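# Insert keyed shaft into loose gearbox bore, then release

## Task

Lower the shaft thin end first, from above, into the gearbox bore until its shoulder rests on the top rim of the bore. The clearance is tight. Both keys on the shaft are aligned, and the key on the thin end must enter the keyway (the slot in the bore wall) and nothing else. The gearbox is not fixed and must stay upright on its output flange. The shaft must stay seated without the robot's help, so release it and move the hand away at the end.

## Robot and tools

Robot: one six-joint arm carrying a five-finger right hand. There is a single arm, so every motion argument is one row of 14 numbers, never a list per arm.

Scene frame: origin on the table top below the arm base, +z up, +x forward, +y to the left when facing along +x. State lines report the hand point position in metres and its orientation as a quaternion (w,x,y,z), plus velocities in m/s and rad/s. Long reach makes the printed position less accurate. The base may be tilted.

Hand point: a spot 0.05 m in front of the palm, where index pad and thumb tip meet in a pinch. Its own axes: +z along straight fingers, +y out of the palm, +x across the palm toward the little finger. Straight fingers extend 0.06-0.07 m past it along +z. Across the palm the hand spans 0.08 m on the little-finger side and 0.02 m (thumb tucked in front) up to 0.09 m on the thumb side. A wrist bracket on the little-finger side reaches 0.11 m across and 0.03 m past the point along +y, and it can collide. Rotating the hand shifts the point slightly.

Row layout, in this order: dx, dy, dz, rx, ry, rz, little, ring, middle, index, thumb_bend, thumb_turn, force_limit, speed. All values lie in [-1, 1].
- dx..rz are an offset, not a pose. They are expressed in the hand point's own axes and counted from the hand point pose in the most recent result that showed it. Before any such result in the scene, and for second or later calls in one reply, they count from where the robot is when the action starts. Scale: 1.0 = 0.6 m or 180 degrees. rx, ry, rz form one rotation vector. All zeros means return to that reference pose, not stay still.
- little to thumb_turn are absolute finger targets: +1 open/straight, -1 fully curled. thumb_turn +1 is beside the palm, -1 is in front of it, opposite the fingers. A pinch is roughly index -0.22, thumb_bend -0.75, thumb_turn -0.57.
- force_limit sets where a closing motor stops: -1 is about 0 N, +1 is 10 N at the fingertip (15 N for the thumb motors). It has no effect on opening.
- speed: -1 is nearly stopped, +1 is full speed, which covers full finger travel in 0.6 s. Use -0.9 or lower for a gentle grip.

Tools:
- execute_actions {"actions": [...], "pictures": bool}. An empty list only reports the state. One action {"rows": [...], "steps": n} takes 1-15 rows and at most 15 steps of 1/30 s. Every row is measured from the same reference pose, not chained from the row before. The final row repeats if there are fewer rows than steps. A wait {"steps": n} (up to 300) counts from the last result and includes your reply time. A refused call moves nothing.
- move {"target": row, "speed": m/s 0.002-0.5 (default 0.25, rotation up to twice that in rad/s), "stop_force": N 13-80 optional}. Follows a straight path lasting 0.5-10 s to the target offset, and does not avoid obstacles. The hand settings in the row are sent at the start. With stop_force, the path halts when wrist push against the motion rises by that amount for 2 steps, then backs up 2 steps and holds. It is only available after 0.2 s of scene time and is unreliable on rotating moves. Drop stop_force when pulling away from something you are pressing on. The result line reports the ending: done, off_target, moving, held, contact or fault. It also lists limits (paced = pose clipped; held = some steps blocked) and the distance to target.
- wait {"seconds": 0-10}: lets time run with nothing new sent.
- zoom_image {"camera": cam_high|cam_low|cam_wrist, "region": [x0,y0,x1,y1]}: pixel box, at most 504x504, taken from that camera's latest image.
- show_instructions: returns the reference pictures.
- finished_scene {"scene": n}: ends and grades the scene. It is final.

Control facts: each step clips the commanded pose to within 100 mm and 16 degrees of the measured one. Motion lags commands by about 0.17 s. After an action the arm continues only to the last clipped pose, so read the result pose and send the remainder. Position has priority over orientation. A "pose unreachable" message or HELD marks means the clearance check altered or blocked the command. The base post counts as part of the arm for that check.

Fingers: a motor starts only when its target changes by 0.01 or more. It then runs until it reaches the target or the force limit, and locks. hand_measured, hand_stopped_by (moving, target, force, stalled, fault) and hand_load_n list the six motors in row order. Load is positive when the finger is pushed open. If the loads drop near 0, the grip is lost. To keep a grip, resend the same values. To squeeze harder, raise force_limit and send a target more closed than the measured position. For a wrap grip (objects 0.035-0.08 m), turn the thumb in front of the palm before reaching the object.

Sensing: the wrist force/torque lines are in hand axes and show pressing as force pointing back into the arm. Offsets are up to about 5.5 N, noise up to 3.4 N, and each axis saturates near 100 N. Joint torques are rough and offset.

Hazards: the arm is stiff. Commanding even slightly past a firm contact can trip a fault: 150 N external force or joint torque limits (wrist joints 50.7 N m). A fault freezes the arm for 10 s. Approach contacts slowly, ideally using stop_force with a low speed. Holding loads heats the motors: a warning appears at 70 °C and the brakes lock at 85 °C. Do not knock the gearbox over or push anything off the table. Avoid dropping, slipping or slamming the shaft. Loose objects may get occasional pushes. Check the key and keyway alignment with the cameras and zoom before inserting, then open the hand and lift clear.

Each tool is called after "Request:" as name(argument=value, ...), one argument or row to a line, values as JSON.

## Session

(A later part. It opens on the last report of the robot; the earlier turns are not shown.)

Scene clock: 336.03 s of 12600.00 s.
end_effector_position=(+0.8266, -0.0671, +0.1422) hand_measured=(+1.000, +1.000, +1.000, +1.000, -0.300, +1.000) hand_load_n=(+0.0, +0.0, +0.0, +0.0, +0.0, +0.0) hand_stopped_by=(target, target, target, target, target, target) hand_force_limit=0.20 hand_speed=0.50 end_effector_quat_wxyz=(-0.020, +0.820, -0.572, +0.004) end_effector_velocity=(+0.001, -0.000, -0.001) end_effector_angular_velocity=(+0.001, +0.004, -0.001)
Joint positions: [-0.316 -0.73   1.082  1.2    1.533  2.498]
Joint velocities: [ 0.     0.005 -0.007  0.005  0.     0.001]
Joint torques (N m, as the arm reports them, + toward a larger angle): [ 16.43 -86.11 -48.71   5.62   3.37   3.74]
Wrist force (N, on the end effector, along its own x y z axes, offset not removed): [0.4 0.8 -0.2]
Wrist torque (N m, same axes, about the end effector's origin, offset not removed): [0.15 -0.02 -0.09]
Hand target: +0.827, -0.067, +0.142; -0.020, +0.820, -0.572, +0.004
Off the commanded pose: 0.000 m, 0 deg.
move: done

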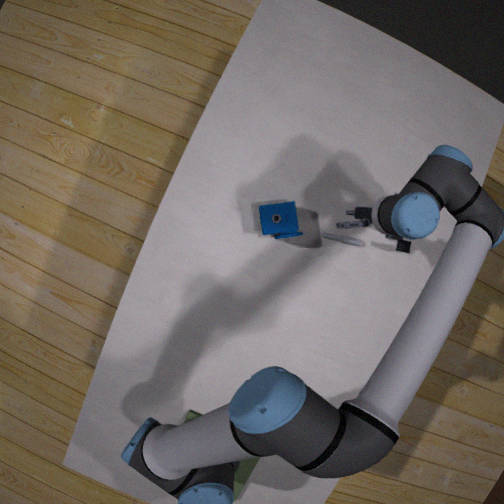

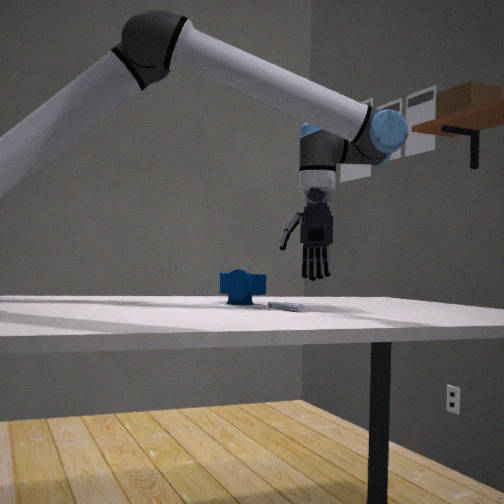

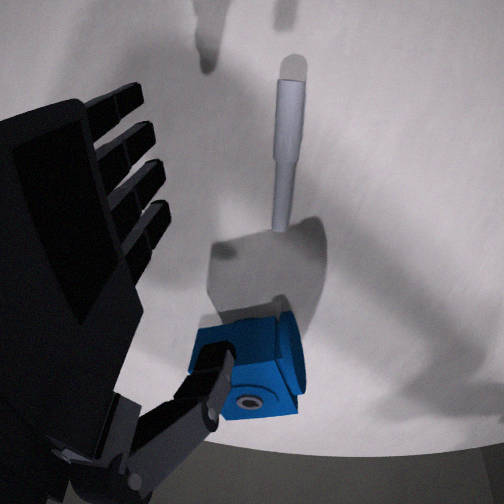

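Request:
zoom_image(
  camera="cam_wrist",
  region=[230, 60, 350, 250],
)

Region (230, 60, 350, 250) of cam_wrist's 504x504 image, scaled by 2.653, with more detail than that image has; it fills the left 318 columns of this view, and the rest is white.

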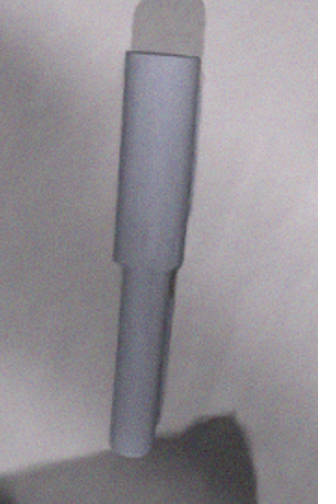

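Request:
move(
  target=[0.065,0.059,0.12,0.399,0.028,0.0385,1,1,0.25,0.25,-0.45,-1,0.2,0.5],
  speed=0.12,
)

Request:
zoom_image(
  camera="cam_low",
  region=[240, 220, 340, 320],
)

Request:
zoom_image(
  camera="cam_high",
  region=[300, 200, 420, 320],
)

Scene clock: 366.83 s of 12600.00 s.
end_effector_position=(+0.8087, -0.1142, +0.0689) hand_measured=(+1.000, +1.000, +0.250, +0.250, -0.450, -1.000) hand_load_n=(+0.0, +0.0, +0.0, +0.0, +0.0, +0.0) hand_stopped_by=(target, target, target, target, target, target) hand_force_limit=0.20 hand_speed=0.50 end_effector_quat_wxyz=(-0.472, +0.619, -0.506, +0.371) end_effector_velocity=(+0.001, -0.000, +0.000) end_effector_angular_velocity=(+0.005, -0.016, -0.003)
Joint positions: [-0.641 -1.11   1.989 -0.468  0.778  2.863]
Joint velocities: [-0.002 -0.001  0.009 -0.031 -0.004  0.018]
Joint torques (N m, as the arm reports them, + toward a larger angle): [-19.4  -85.32 -16.59  -1.91  -3.75   3.37]
Wrist force (N, on the end effector, along its own x y z axes, offset not removed): [2.2 3.6 0.1]
Wrist torque (N m, same axes, about the end effector's origin, offset not removed): [0.57 -0.30 0.10]
Hand target: +0.809, -0.114, +0.069; -0.473, +0.619, -0.506, +0.371
Off the commanded pose: 0.001 m, 0 deg.
After step 90, 22.10 s passed at rest.
move: done

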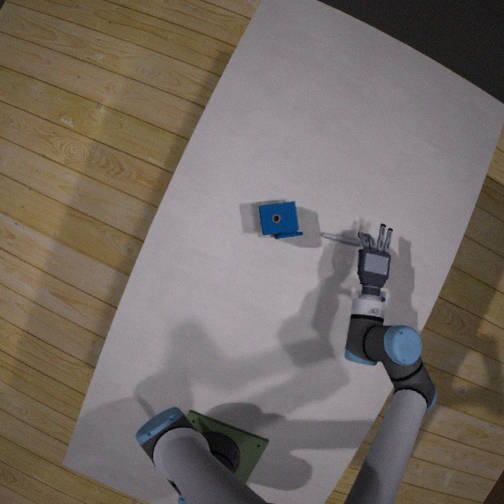

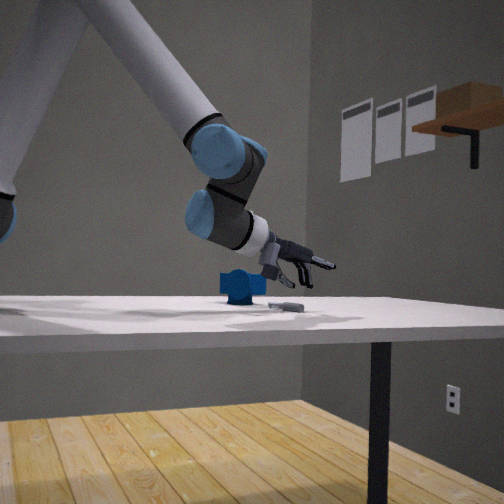

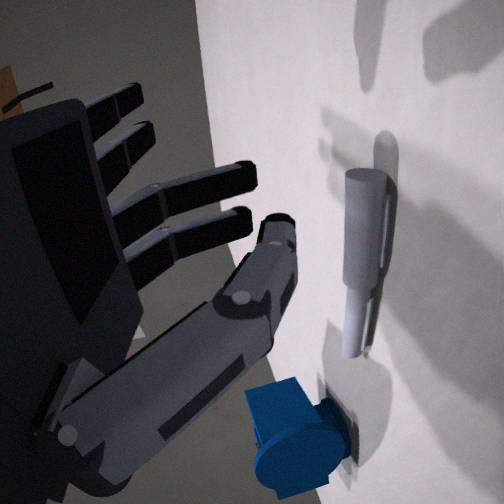

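Region (240, 220, 340, 320) of cam_low's 504x504 image, scaled by 5.040, with more detail than that image has.

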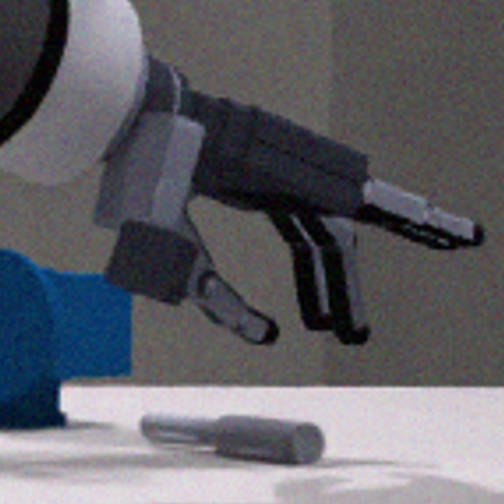

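Region (300, 200, 420, 320) of cam_high's 504x504 image, scaled by 4.200, with more detail than that image has.

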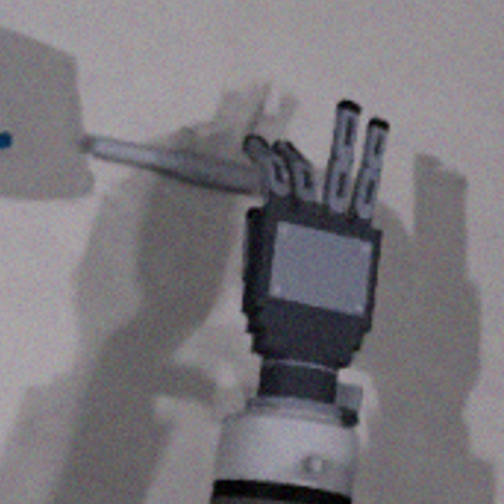

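Request:
execute_actions(
  actions=[],
)

Scene clock: 385.83 s of 12600.00 s.
end_effector_position=(+0.8087, -0.1142, +0.0688) hand_measured=(+1.000, +1.000, +0.250, +0.250, -0.450, -1.000) hand_load_n=(+0.0, +0.0, +0.0, +0.0, +0.0, +0.0) hand_stopped_by=(target, target, target, target, target, target) hand_force_limit=0.20 hand_speed=0.50 end_effector_quat_wxyz=(-0.473, +0.619, -0.506, +0.371) end_effector_velocity=(+0.000, -0.000, +0.000) end_effector_angular_velocity=(-0.001, -0.001, +0.000)
Joint positions: [-0.641 -1.11   1.99  -0.472  0.777  2.865]
Joint velocities: [ 0.     0.     0.    -0.002  0.    -0.   ]
Joint torques (N m, as the arm reports them, + toward a larger angle): [-21.39 -53.03 -16.1   -1.6   -3.25   4.09]
Wrist force (N, on the end effector, along its own x y z axes, offset not removed): [3.3 -0.6 -6.8]
Wrist torque (N m, same axes, about the end effector's origin, offset not removed): [0.37 -0.08 0.12]
Hand target: +0.809, -0.114, +0.069; -0.473, +0.619, -0.506, +0.371
Off the commanded pose: 0.001 m, 0 deg.
Steps of this call (steps 1 to 90: nothing new was sent; then 16.00 s passed at rest). Readings (end_effector_position | what the end effector reports):
1: (+0.8087, -0.1142, +0.0688) | hand_measured=(+1.000, +1.000, +0.250, +0.250, -0.450, -1.000) hand_load_n=(+0.0, +0.0, +0.0, +0.0, +0.0, +0.0) hand_stopped_by=(target, target, target, target, target, target) hand_force_limit=0.20 hand_speed=0.50
2: (+0.8087, -0.1142, +0.0688) | hand_measured=(+1.000, +1.000, +0.250, +0.250, -0.450, -1.000) hand_load_n=(+0.0, +0.0, +0.0, +0.0, +0.0, +0.0) hand_stopped_by=(target, target, target, target, target, target) hand_force_limit=0.20 hand_speed=0.50
4: (+0.8087, -0.1142, +0.0688) | hand_measured=(+1.000, +1.000, +0.250, +0.250, -0.450, -1.000) hand_load_n=(+0.0, +0.0, +0.0, +0.0, +0.0, +0.0) hand_stopped_by=(target, target, target, target, target, target) hand_force_limit=0.20 hand_speed=0.50
8: (+0.8087, -0.1142, +0.0688) | hand_measured=(+1.000, +1.000, +0.250, +0.250, -0.450, -1.000) hand_load_n=(+0.0, +0.0, +0.0, +0.0, +0.0, +0.0) hand_stopped_by=(target, target, target, target, target, target) hand_force_limit=0.20 hand_speed=0.50
90: the state above

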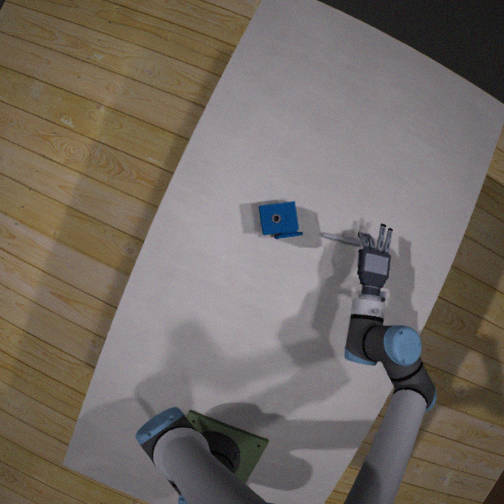

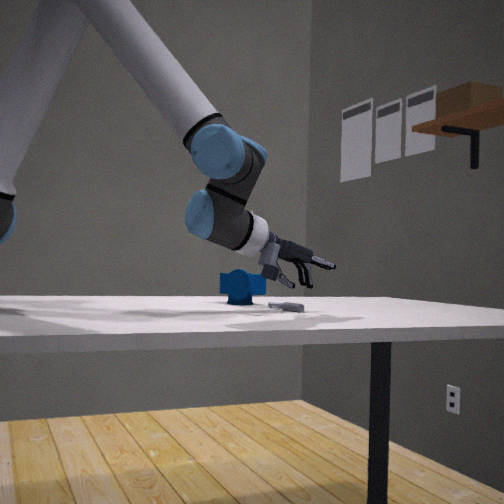

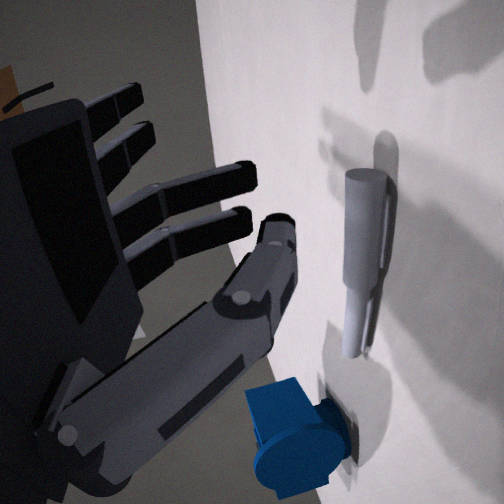

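Request:
move(
  target=[0,0.0555,0.018,0,0,0,1,1,0.25,0.25,-0.45,-1,0.2,0.5],
  speed=0.04,
)

Request:
zoom_image(
  camera="cam_low",
  region=[240,250,340,330],
)

Scene clock: 432.80 s of 12600.00 s.
end_effector_position=(+0.8096, -0.1133, +0.0340) hand_measured=(+1.000, +1.000, +0.250, +0.250, -0.450, -1.000) hand_load_n=(+0.0, +0.0, +0.0, +0.0, +0.0, +0.0) hand_stopped_by=(target, target, target, target, target, target) hand_force_limit=0.20 hand_speed=0.50 end_effector_quat_wxyz=(-0.473, +0.619, -0.506, +0.371) end_effector_velocity=(-0.000, +0.001, -0.003) end_effector_angular_velocity=(+0.001, +0.001, -0.001)
Joint positions: [-0.639 -1.06   1.999 -0.531  0.779  2.866]
Joint velocities: [ 0.001  0.004  0.001 -0.005  0.002  0.001]
Joint torques (N m, as the arm reports them, + toward a larger angle): [ 17.51 -51.24 -14.8   -2.06   3.07   3.27]
Wrist force (N, on the end effector, along its own x y z axes, offset not removed): [-3.6 -3.0 0.2]
Wrist torque (N m, same axes, about the end effector's origin, offset not removed): [-0.45 0.55 -0.27]
Hand target: +0.810, -0.113, +0.034; -0.473, +0.619, -0.506, +0.371
Off the commanded pose: 0.000 m, 0 deg.
After step 90, 42.70 s passed at rest.
move: done

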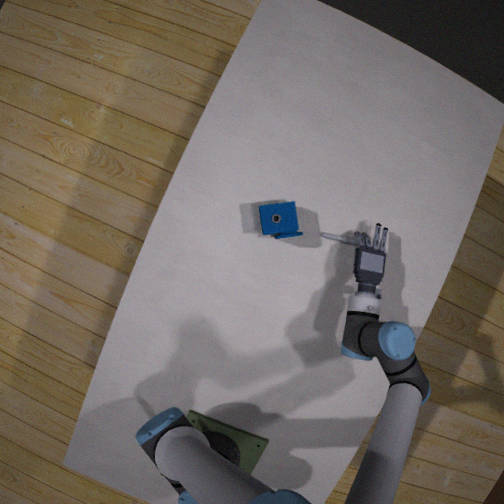

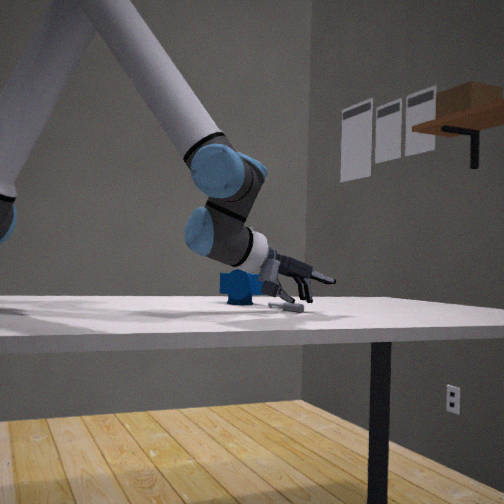

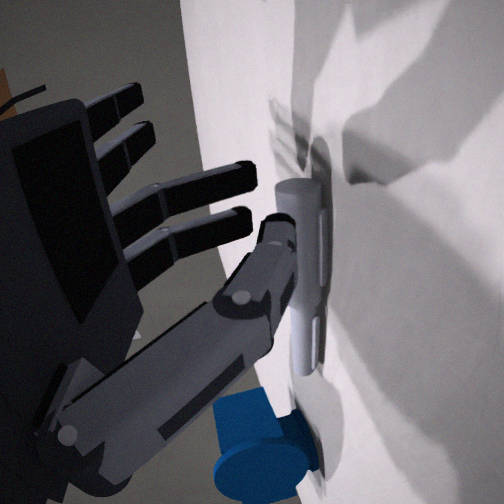

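Region (240, 250, 340, 330) of cam_low's 504x504 image, scaled by 5.040, with more detail than that image has; it fills the top 403 rows of this view, and the rest is white.

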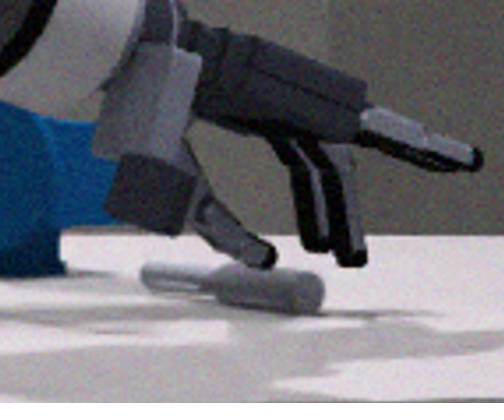

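Request:
move(
  target=[0,0.0077,-0.0238,0,0,0,1,1,0.35,0.35,-0.45,-1,0.2,0.5],
  speed=0.03,
)

Request:
zoom_image(
  camera="cam_low",
  region=[240,250,340,330],
)

Request:
zoom_image(
  camera="cam_wrist",
  region=[220,130,400,400],
)

Scene clock: 439.23 s of 12600.00 s.
end_effector_position=(+0.7952, -0.1164, +0.0335) hand_measured=(+1.000, +1.000, +0.350, +0.350, -0.450, -1.000) hand_load_n=(+0.0, +0.0, +0.0, +0.0, +0.0, +0.0) hand_stopped_by=(target, target, target, target, target, target) hand_force_limit=0.20 hand_speed=0.50 end_effector_quat_wxyz=(-0.473, +0.619, -0.506, +0.371) end_effector_velocity=(-0.002, -0.001, +0.000) end_effector_angular_velocity=(-0.000, +0.000, -0.001)
Joint positions: [-0.658 -1.072  2.024 -0.536  0.762  2.855]
Joint velocities: [-0.003 -0.002  0.004 -0.    -0.002 -0.002]
Joint torques (N m, as the arm reports them, + toward a larger angle): [-22.16 -87.68 -15.29  -1.66  -3.05  -3.71]
Wrist force (N, on the end effector, along its own x y z axes, offset not removed): [0.8 -0.7 -2.5]
Wrist torque (N m, same axes, about the end effector's origin, offset not removed): [-0.08 0.04 -0.05]
Hand target: +0.795, -0.116, +0.034; -0.473, +0.619, -0.506, +0.371
Off the commanded pose: 0.000 m, 0 deg.
After step 90, 2.57 s passed at rest.
move: done

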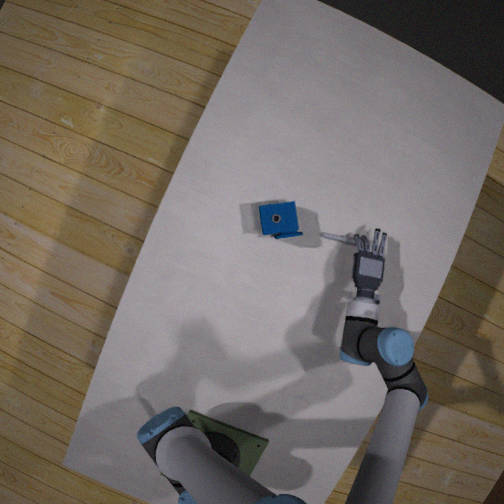

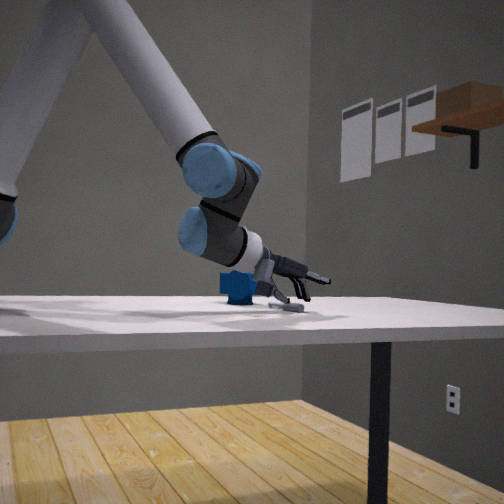

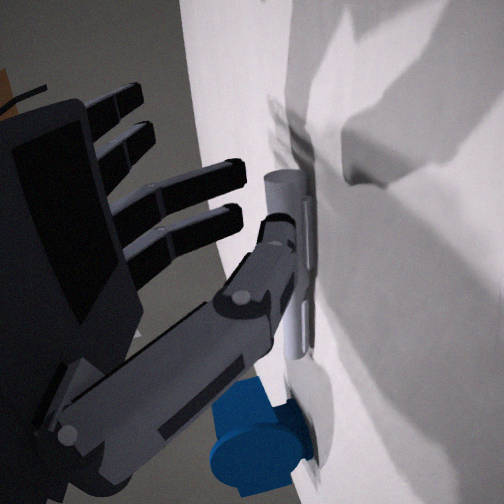

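Region (240, 250, 340, 330) of cam_low's 504x504 image, scaled by 5.040, with more detail than that image has; it fills the top 403 rows of this view, and the rest is white.

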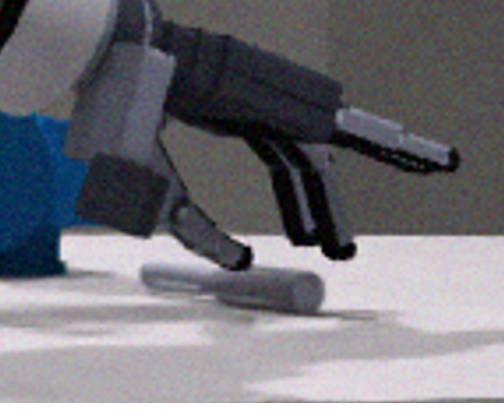

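Region (220, 130, 400, 400) of cam_wrist's 504x504 image, scaled by 1.867, with more detail than that image has.

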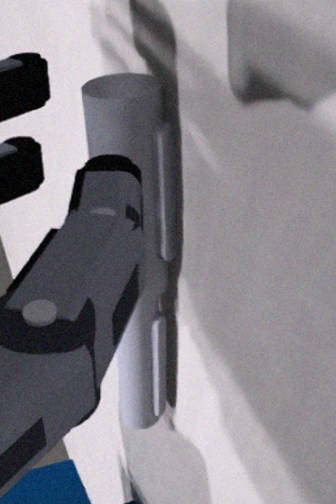

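Request:
move(
  target=[0,0.027,0.00875,0,0,0,1,1,0.35,0.35,-0.45,-1,0.2,0.5],
  speed=0.015,
  stop_force=13,
)

Request:
zoom_image(
  camera="cam_low",
  region=[240,250,340,330],
)

Scene clock: 449.97 s of 12600.00 s.
end_effector_position=(+0.7956, -0.1160, +0.0168) hand_measured=(+1.000, +1.000, +0.350, +0.350, -0.450, -1.000) hand_load_n=(+0.0, +0.0, +0.0, +0.0, +0.0, +0.0) hand_stopped_by=(target, target, target, target, target, target) hand_force_limit=0.20 hand_speed=0.50 end_effector_quat_wxyz=(-0.473, +0.619, -0.506, +0.371) end_effector_velocity=(+0.000, +0.001, -0.004) end_effector_angular_velocity=(+0.000, +0.000, +0.002)
Joint positions: [-0.657 -1.047  2.027 -0.565  0.763  2.856]
Joint velocities: [ 0.001  0.006  0.    -0.005 -0.001 -0.   ]
Joint torques (N m, as the arm reports them, + toward a larger angle): [ 15.46 -51.32 -12.88  -1.38   2.95   2.96]
Wrist force (N, on the end effector, along its own x y z axes, offset not removed): [-3.4 1.6 2.5]
Wrist torque (N m, same axes, about the end effector's origin, offset not removed): [0.32 0.58 -0.33]
Hand target: +0.796, -0.116, +0.016; -0.473, +0.619, -0.506, +0.371
Off the commanded pose: 0.000 m, 0 deg.
After step 90, 6.33 s passed at rest.
move: done

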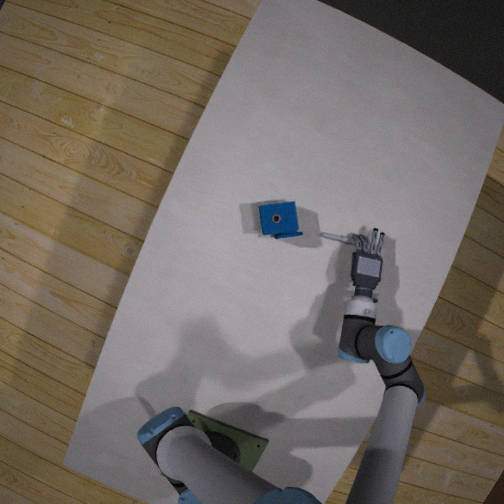

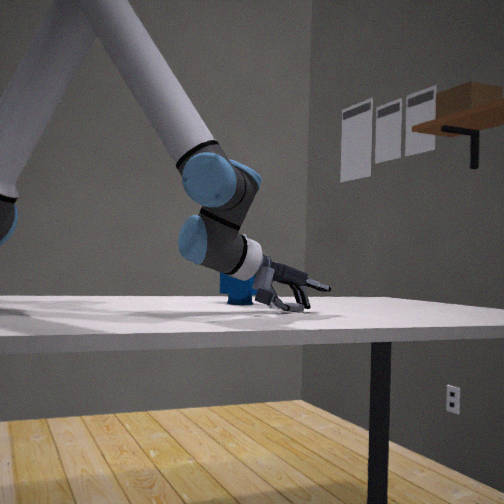

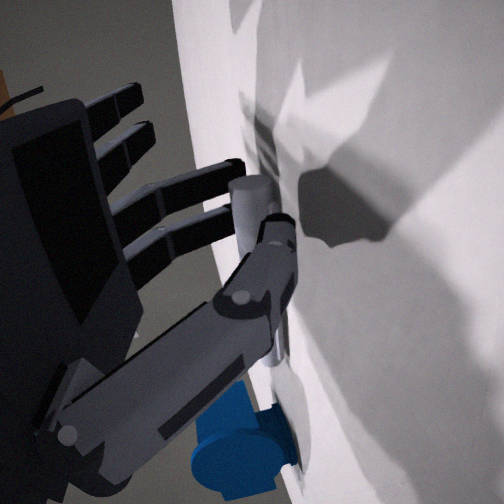

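Region (240, 250, 340, 330) of cam_low's 504x504 image, scaled by 5.040, with more detail than that image has; it fills the top 403 rows of this view, and the rest is white.

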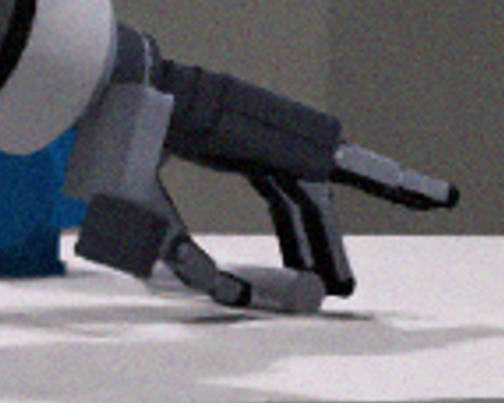

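Request:
move(
  target=[-0.0133,0,0,0,0,0,1,1,0.35,0.35,-0.45,-1,0.2,0.5],
  speed=0.015,
)

Request:
zoom_image(
  camera="cam_low",
  region=[240,250,340,330],
)

Request:
zoom_image(
  camera="cam_high",
  region=[310,210,410,290],
)

Scene clock: 456.63 s of 12600.00 s.
end_effector_position=(+0.7940, -0.1085, +0.0169) hand_measured=(+1.000, +1.000, +0.350, +0.350, -0.450, -1.000) hand_load_n=(+0.0, +0.0, +0.0, +0.0, +0.0, +0.0) hand_stopped_by=(target, target, target, target, target, target) hand_force_limit=0.20 hand_speed=0.50 end_effector_quat_wxyz=(-0.473, +0.619, -0.506, +0.371) end_effector_velocity=(-0.002, +0.003, -0.001) end_effector_angular_velocity=(+0.001, +0.002, +0.001)
Joint positions: [-0.648 -1.052  2.036 -0.573  0.771  2.861]
Joint velocities: [ 0.003 -0.001  0.004 -0.002  0.003  0.001]
Joint torques (N m, as the arm reports them, + toward a larger angle): [ 16.55 -87.59 -14.97  -1.99   3.06   3.54]
Wrist force (N, on the end effector, along its own x y z axes, offset not removed): [-0.2 -1.0 -0.6]
Wrist torque (N m, same axes, about the end effector's origin, offset not removed): [0.04 0.21 -0.09]
Hand target: +0.794, -0.108, +0.017; -0.473, +0.619, -0.506, +0.371
Off the commanded pose: 0.000 m, 0 deg.
After step 90, 2.87 s passed at rest.
move: done

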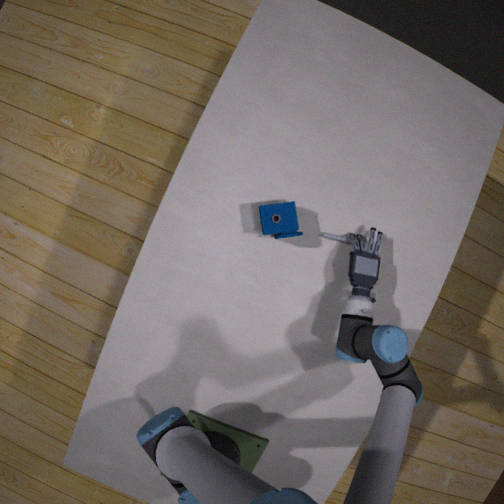

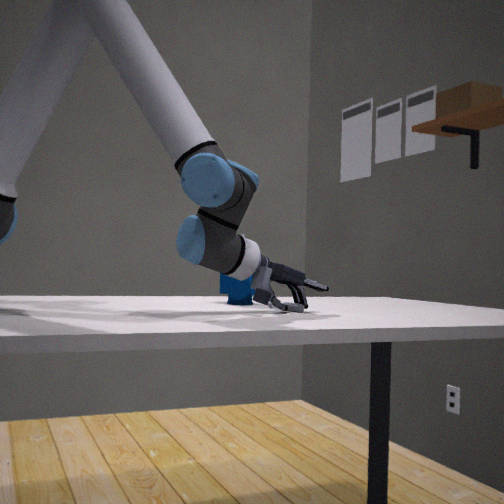

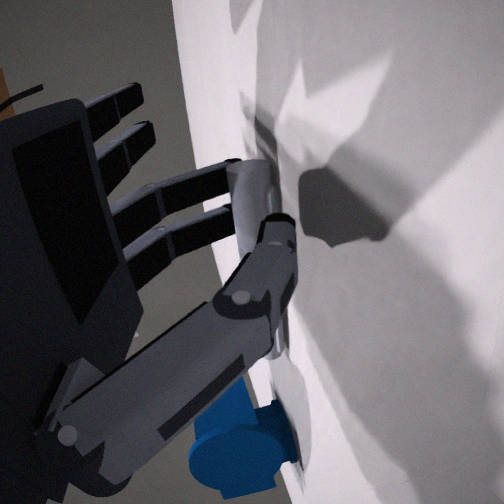

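Region (240, 250, 340, 330) of cam_low's 504x504 image, scaled by 5.040, with more detail than that image has; it fills the top 403 rows of this view, and the rest is white.

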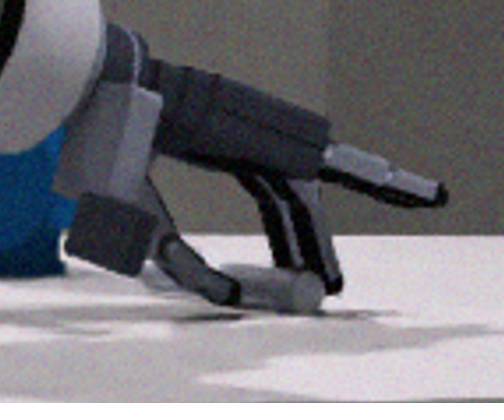

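Region (310, 210, 410, 290) of cam_high's 504x504 image, scaled by 5.040, with more detail than that image has; it fills the top 403 rows of this view, and the rest is white.

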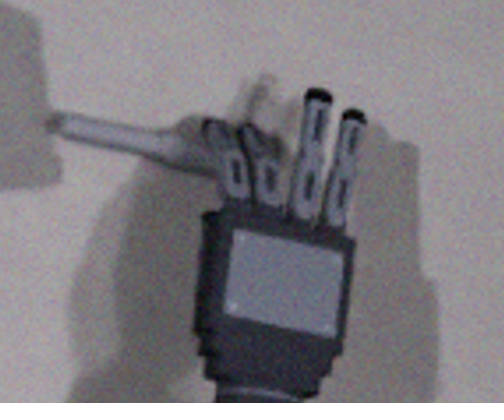

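Request:
execute_actions(
  actions=[
    {"rows":[[0,0,0,0,0,0,1,1,-0.4,-0.3,-0.7,-1,0.0,-0.6]],"steps":15},
  ],
  pictures=false,
)

Request:
wait(
  seconds=2,
)

Request:
zoom_image(
  camera="cam_low",
  region=[240,250,340,330],
)

Scene clock: 459.80 s of 12600.00 s.
end_effector_position=(+0.7940, -0.1084, +0.0170) hand_measured=(+1.000, +1.000, +0.086, +0.086, -0.618, -1.000) hand_load_n=(+0.0, +0.0, +0.0, +0.5, +0.0, +0.0) hand_stopped_by=(target, target, moving, moving, moving, target) hand_force_limit=0.00 hand_speed=-0.60 end_effector_quat_wxyz=(-0.473, +0.619, -0.506, +0.371) end_effector_velocity=(+0.000, -0.001, -0.001) end_effector_angular_velocity=(-0.000, -0.000, -0.000)
Joint positions: [-0.648 -1.052  2.036 -0.573  0.771  2.861]
Joint velocities: [-0.001  0.002 -0.001 -0.    -0.    -0.001]
Joint torques (N m, as the arm reports them, + toward a larger angle): [-23.65 -43.86 -31.46   3.18  -3.22  -4.14]
Wrist force (N, on the end effector, along its own x y z axes, offset not removed): [-0.2 -6.4 -1.1]
Wrist torque (N m, same axes, about the end effector's origin, offset not removed): [-0.17 0.19 -0.21]
Hand target: +0.794, -0.108, +0.017; -0.473, +0.619, -0.506, +0.371
Off the commanded pose: 0.000 m, 0 deg.
Steps of this call (steps 1 to 80: nothing new was sent; steps 81 to 95: all 15 steps of this action). Readings (end_effector_position | what the end effector reports):
81: (+0.7939, -0.1082, +0.0169) | hand_measured=(+1.000, +1.000, +0.350, +0.350, -0.450, -1.000) hand_load_n=(+0.0, +0.0, +0.0, +0.0, +0.0, +0.0) hand_stopped_by=(target, target, moving, moving, moving, target) hand_force_limit=0.00 hand_speed=-0.60
82: (+0.7939, -0.1082, +0.0169) | hand_measured=(+1.000, +1.000, +0.350, +0.350, -0.450, -1.000) hand_load_n=(+0.0, +0.0, +0.0, +0.0, +0.0, +0.0) hand_stopped_by=(target, target, moving, moving, moving, target) hand_force_limit=0.00 hand_speed=-0.60
84: (+0.7939, -0.1082, +0.0169) | hand_measured=(+1.000, +1.000, +0.330, +0.330, -0.462, -1.000) hand_load_n=(+0.0, +0.0, +0.0, +0.0, +0.0, +0.0) hand_stopped_by=(target, target, moving, moving, moving, target) hand_force_limit=0.00 hand_speed=-0.60
88: (+0.7939, -0.1082, +0.0170) | hand_measured=(+1.000, +1.000, +0.240, +0.242, -0.518, -1.000) hand_load_n=(+0.0, +0.0, +0.0, +1.5, +0.0, +0.0) hand_stopped_by=(target, target, moving, moving, moving, target) hand_force_limit=0.00 hand_speed=-0.60
95: the state above

Scene clock: 461.80 s of 12600.00 s.
end_effector_position=(+0.7940, -0.1085, +0.0169) hand_measured=(+1.000, +1.000, +0.044, +0.042, -0.688, -1.000) hand_load_n=(+0.0, +0.0, +9.0, +7.0, +7.0, -2.0) hand_stopped_by=(target, target, force, force, stalled, target) hand_force_limit=0.00 hand_speed=-0.60 end_effector_quat_wxyz=(-0.473, +0.619, -0.506, +0.371) end_effector_velocity=(+0.000, -0.000, -0.000) end_effector_angular_velocity=(+0.001, -0.001, +0.000)
Joint positions: [-0.648 -1.052  2.036 -0.573  0.771  2.861]
Joint velocities: [-0.     0.001  0.    -0.002 -0.001  0.001]
Joint torques (N m, as the arm reports them, + toward a larger angle): [-19.57 -41.39  -8.46   3.18   3.53  -4.16]
Wrist force (N, on the end effector, along its own x y z axes, offset not removed): [3.0 -9.5 -2.1]
Wrist torque (N m, same axes, about the end effector's origin, offset not removed): [0.36 -0.40 -0.17]
Hand target: +0.794, -0.108, +0.017; -0.473, +0.619, -0.506, +0.371
Off the commanded pose: 0.000 m, 0 deg.
Steps of this call (steps 1 to 60: nothing new was sent). Readings (end_effector_position | what the end effector reports):
1: (+0.7940, -0.1084, +0.0170) | hand_measured=(+1.000, +1.000, +0.064, +0.064, -0.630, -1.000) hand_load_n=(+0.0, +0.0, +3.0, +3.0, +1.0, -0.5) hand_stopped_by=(target, target, moving, moving, moving, target) hand_force_limit=0.00 hand_speed=-0.60
2: (+0.7940, -0.1085, +0.0170) | hand_measured=(+1.000, +1.000, +0.044, +0.042, -0.642, -1.000) hand_load_n=(+0.0, +0.0, +9.0, +5.0, +3.5, -3.0) hand_stopped_by=(target, target, force, force, moving, target) hand_force_limit=0.00 hand_speed=-0.60
4: (+0.7940, -0.1085, +0.0170) | hand_measured=(+1.000, +1.000, +0.044, +0.042, -0.668, -1.000) hand_load_n=(+0.0, +0.0, +8.0, +6.5, +5.5, -2.0) hand_stopped_by=(target, target, force, force, moving, target) hand_force_limit=0.00 hand_speed=-0.60
8: (+0.7940, -0.1085, +0.0170) | hand_measured=(+1.000, +1.000, +0.044, +0.042, -0.692, -1.000) hand_load_n=(+0.0, +0.0, +9.0, +7.0, +7.0, -2.0) hand_stopped_by=(target, target, force, force, moving, target) hand_force_limit=0.00 hand_speed=-0.60
60: the state above

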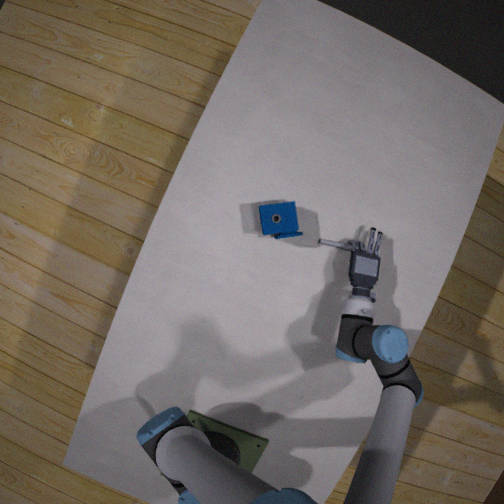

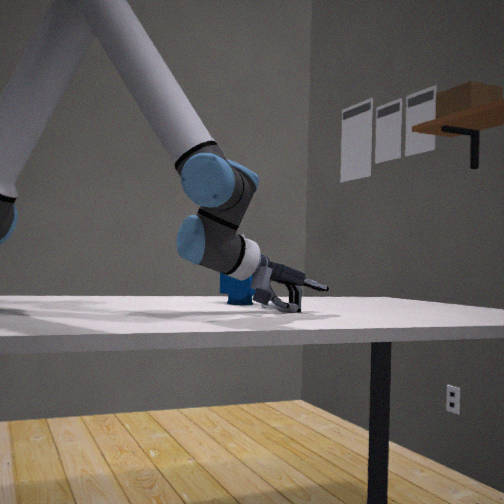

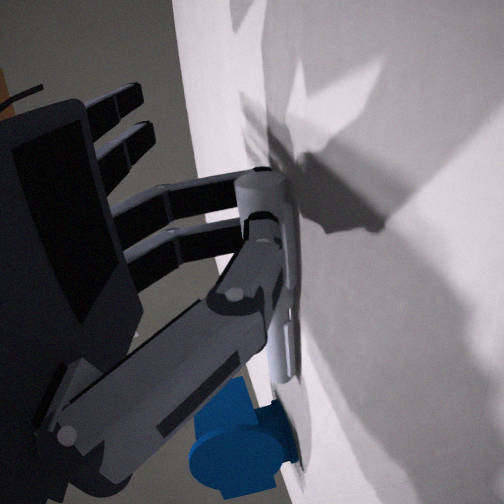

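Region (240, 250, 340, 330) of cam_low's 504x504 image, scaled by 5.040, with more detail than that image has; it fills the top 403 rows of this view, and the rest is white.

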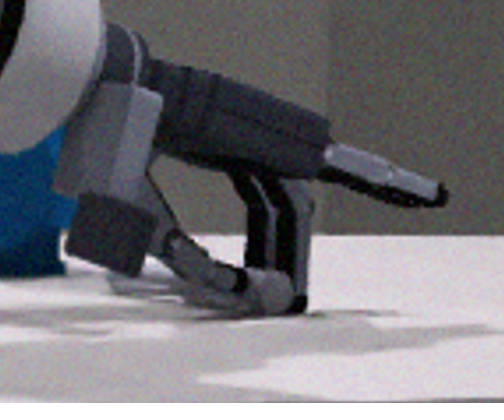

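Request:
execute_actions(
  actions=[
    {"rows":[[0,-0.002,0,0,0,0,1,1,-0.45,-0.35,-0.85,-1,0.5,-0.6]],"steps":15},
  ],
  pictures=false,
)

Request:
move(
  target=[0,-0.079,-0.026,0,0,0,1,1,-0.45,-0.35,-0.85,-1,0.5,-0.6],
  speed=0.04,
)

Request:
zoom_image(
  camera="cam_low",
  region=[230,220,340,310],
)

Request:
zoom_image(
  camera="cam_wrist",
  region=[200,130,380,400],
)

Scene clock: 466.83 s of 12600.00 s.
end_effector_position=(+0.7943, -0.1085, +0.0180) hand_measured=(+1.000, +1.000, +0.044, +0.032, -0.756, -1.000) hand_load_n=(+0.0, +0.0, +11.0, +14.0, +11.0, -3.0) hand_stopped_by=(target, target, force, force, force, target) hand_force_limit=0.50 hand_speed=-0.60 end_effector_quat_wxyz=(-0.473, +0.619, -0.506, +0.371) end_effector_velocity=(-0.000, +0.001, +0.000) end_effector_angular_velocity=(+0.002, +0.001, +0.001)
Joint positions: [-0.647 -1.054  2.035 -0.571  0.772  2.861]
Joint velocities: [ 0.    -0.     0.     0.001 -0.001  0.001]
Joint torques (N m, as the arm reports them, + toward a larger angle): [ 15.   -87.53 -35.32   2.72   2.61   3.67]
Wrist force (N, on the end effector, along its own x y z axes, offset not removed): [1.1 -3.4 -1.2]
Wrist torque (N m, same axes, about the end effector's origin, offset not removed): [-0.68 0.07 -0.26]
Hand target: +0.794, -0.108, +0.018; -0.473, +0.619, -0.506, +0.371
Off the commanded pose: 0.000 m, 0 deg.
Steps of this call (steps 1 to 90: nothing new was sent; then 1.53 s passed at rest; steps 91 to 105: all 15 steps of this action). Readings (end_effector_position | what the end effector reports):
91: (+0.7940, -0.1085, +0.0169) | hand_measured=(+1.000, +1.000, +0.044, +0.042, -0.688, -1.000) hand_load_n=(+0.0, +0.0, +9.0, +7.0, +7.0, -2.0) hand_stopped_by=(target, target, force, moving, moving, target) hand_force_limit=0.50 hand_speed=-0.60
92: (+0.7939, -0.1085, +0.0169) | hand_measured=(+1.000, +1.000, +0.044, +0.042, -0.688, -1.000) hand_load_n=(+0.0, +0.0, +9.0, +7.0, +7.0, -2.0) hand_stopped_by=(target, target, force, moving, moving, target) hand_force_limit=0.50 hand_speed=-0.60
94: (+0.7939, -0.1085, +0.0171) | hand_measured=(+1.000, +1.000, +0.044, +0.030, -0.696, -1.000) hand_load_n=(+0.0, +0.0, +9.5, +11.0, +8.5, -4.0) hand_stopped_by=(target, target, force, force, moving, target) hand_force_limit=0.50 hand_speed=-0.60
98: (+0.7940, -0.1085, +0.0176) | hand_measured=(+1.000, +1.000, +0.044, +0.032, -0.748, -1.000) hand_load_n=(+0.0, +0.0, +10.5, +13.5, +11.0, -3.0) hand_stopped_by=(target, target, force, force, moving, target) hand_force_limit=0.50 hand_speed=-0.60
105: the state above

Scene clock: 468.70 s of 12600.00 s.
end_effector_position=(+0.7928, -0.1098, +0.0677) hand_measured=(+1.000, +1.000, +0.044, +0.032, -0.756, -1.000) hand_load_n=(+0.0, +0.0, +11.0, +14.0, +11.0, -3.0) hand_stopped_by=(target, target, force, force, force, target) hand_force_limit=0.50 hand_speed=-0.60 end_effector_quat_wxyz=(-0.473, +0.619, -0.506, +0.371) end_effector_velocity=(-0.000, +0.000, +0.003) end_effector_angular_velocity=(+0.001, +0.000, +0.001)
Joint positions: [-0.651 -1.127  2.023 -0.484  0.768  2.859]
Joint velocities: [-0.    -0.004 -0.     0.005 -0.001  0.   ]
Joint torques (N m, as the arm reports them, + toward a larger angle): [-20.67 -81.49 -39.48   1.84  -3.55  -3.62]
Wrist force (N, on the end effector, along its own x y z axes, offset not removed): [-3.4 3.0 -2.2]
Wrist torque (N m, same axes, about the end effector's origin, offset not removed): [0.29 0.69 -0.59]
Hand target: +0.793, -0.110, +0.068; -0.473, +0.619, -0.506, +0.371
Off the commanded pose: 0.000 m, 0 deg.
move: done

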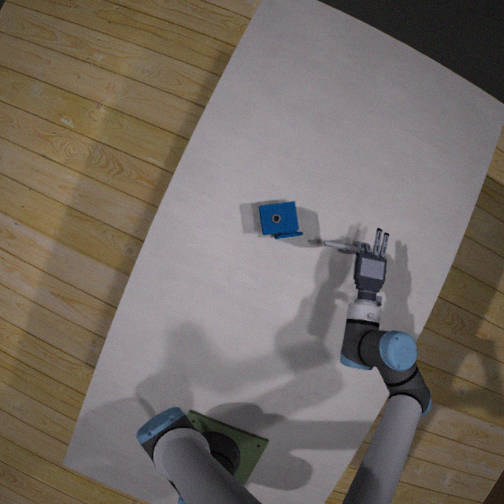

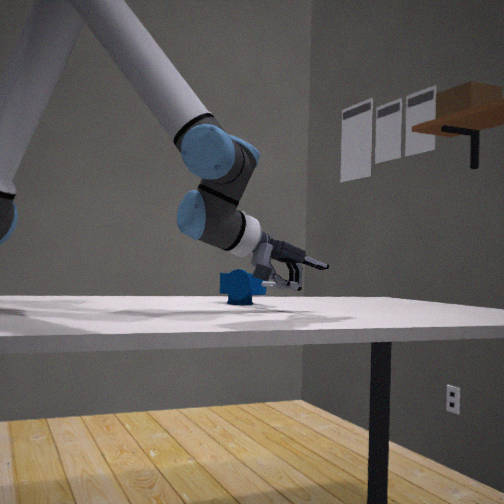

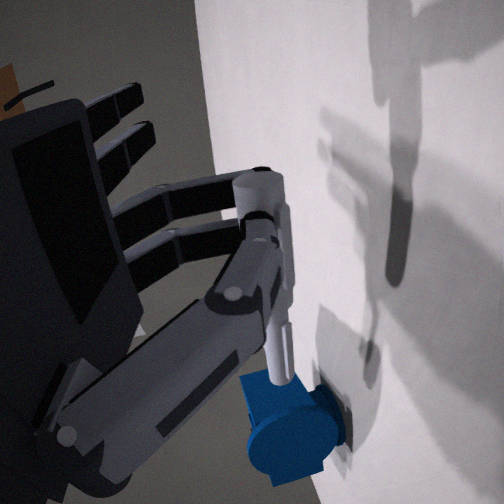

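Region (230, 220, 340, 310) of cam_low's 504x504 image, scaled by 4.582, with more detail than that image has; it fills the top 412 rows of this view, and the rest is white.

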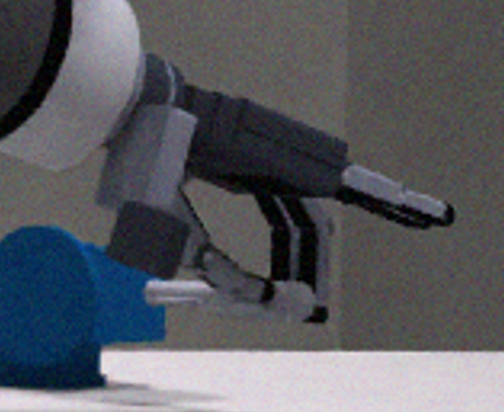

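Region (200, 130, 380, 400) of cam_wrist's 504x504 image, scaled by 1.867, with more detail than that image has.

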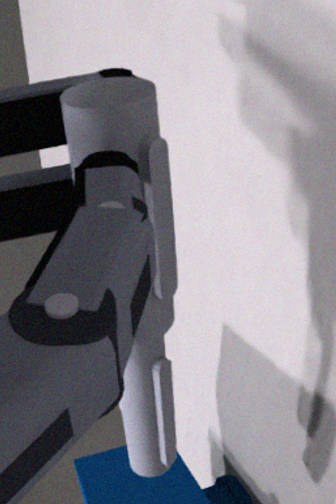

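Request:
move(
  target=[0,-0.238,-0.077,0.1,0,0,1,1,-0.45,-0.35,-0.85,-1,0.5,-0.6],
  speed=0.12,
)

Request:
move(
  target=[0,0,0,0,0,-0.5,1,1,-0.45,-0.35,-0.85,-1,0.5,-0.6],
  speed=0.25,
)

Scene clock: 490.07 s of 12600.00 s.
end_effector_position=(+0.7888, -0.1136, +0.2175) hand_measured=(+1.000, +1.000, +0.044, +0.032, -0.756, -1.000) hand_load_n=(+0.0, +0.0, +11.0, +13.5, +11.0, -3.5) hand_stopped_by=(target, target, force, force, force, target) hand_force_limit=0.50 hand_speed=-0.60 end_effector_quat_wxyz=(+0.563, -0.538, +0.442, -0.446) end_effector_velocity=(+0.000, -0.001, +0.001) end_effector_angular_velocity=(+0.003, -0.005, -0.002)
Joint positions: [-0.699 -1.342  2.142 -0.849  0.685  3.2  ]
Joint velocities: [-0.001 -0.001  0.002 -0.009  0.001  0.008]
Joint torques (N m, as the arm reports them, + toward a larger angle): [-18.34 -73.04 -23.63  -3.95   3.16   4.43]
Wrist force (N, on the end effector, along its own x y z axes, offset not removed): [-5.1 -0.3 -4.1]
Wrist torque (N m, same axes, about the end effector's origin, offset not removed): [0.08 1.19 -0.58]
Hand target: +0.789, -0.114, +0.218; +0.563, -0.538, +0.441, -0.446
Off the commanded pose: 0.000 m, 0 deg.
After step 90, 16.53 s passed at rest.
move: done

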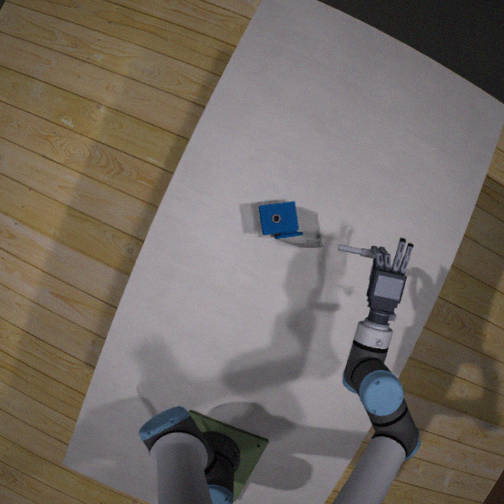

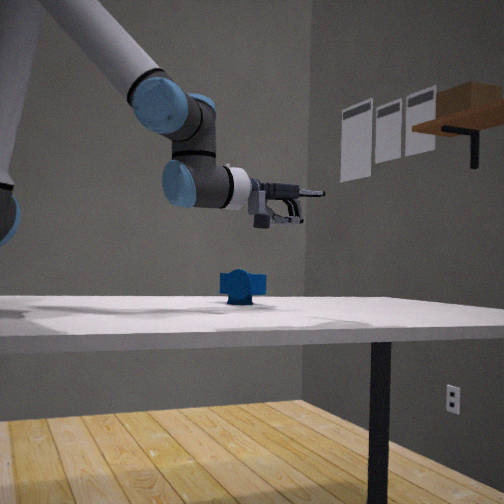

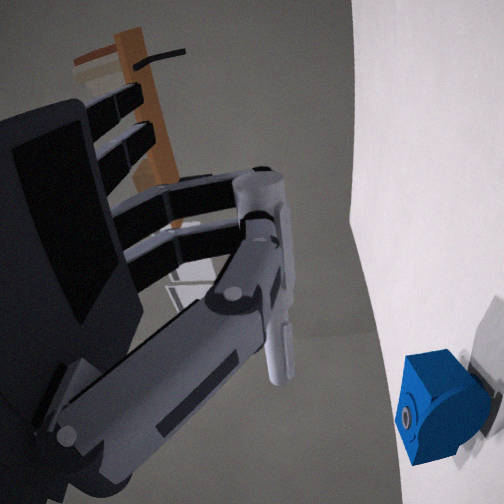

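Scene clock: 493.77 s of 12600.00 s.
end_effector_position=(+0.7890, -0.1135, +0.2178) hand_measured=(+1.000, +1.000, +0.044, +0.032, -0.756, -1.000) hand_load_n=(+0.0, +0.0, +11.0, +14.5, +10.5, -2.5) hand_stopped_by=(target, target, force, force, force, target) hand_force_limit=0.50 hand_speed=-0.60 end_effector_quat_wxyz=(-0.083, +0.692, +0.068, +0.714) end_effector_velocity=(-0.001, +0.001, -0.002) end_effector_angular_velocity=(-0.010, +0.001, +0.000)
Joint positions: [-0.578 -1.362  2.24  -0.922  0.805  1.623]
Joint velocities: [ 0.002  0.001  0.002  0.002  0.001 -0.012]
Joint torques (N m, as the arm reports them, + toward a larger angle): [ 13.44 -33.36 -19.88   0.29   4.27  -3.78]
Wrist force (N, on the end effector, along its own x y z axes, offset not removed): [-0.8 0.2 -3.8]
Wrist torque (N m, same axes, about the end effector's origin, offset not removed): [0.33 -0.06 0.09]
Hand target: +0.789, -0.113, +0.218; -0.083, +0.692, +0.068, +0.714
Off the commanded pose: 0.000 m, 0 deg.
move: done

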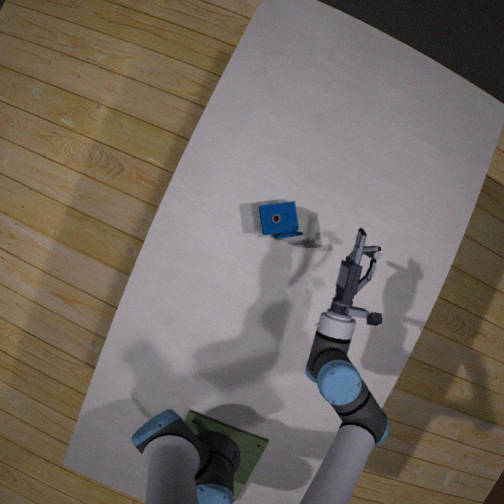

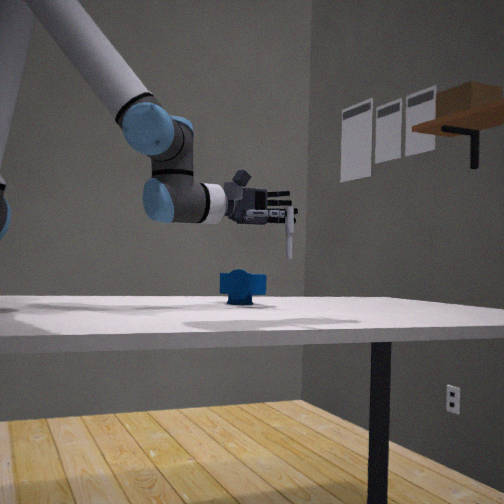

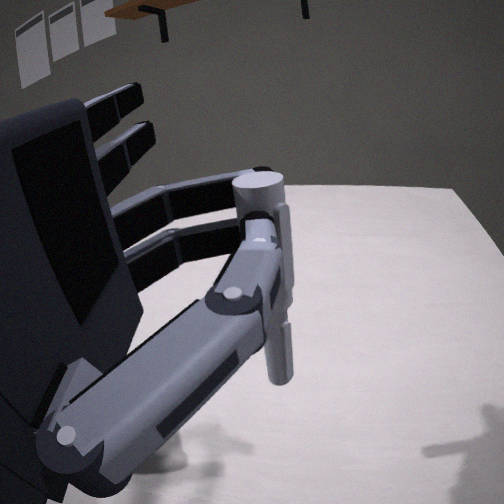

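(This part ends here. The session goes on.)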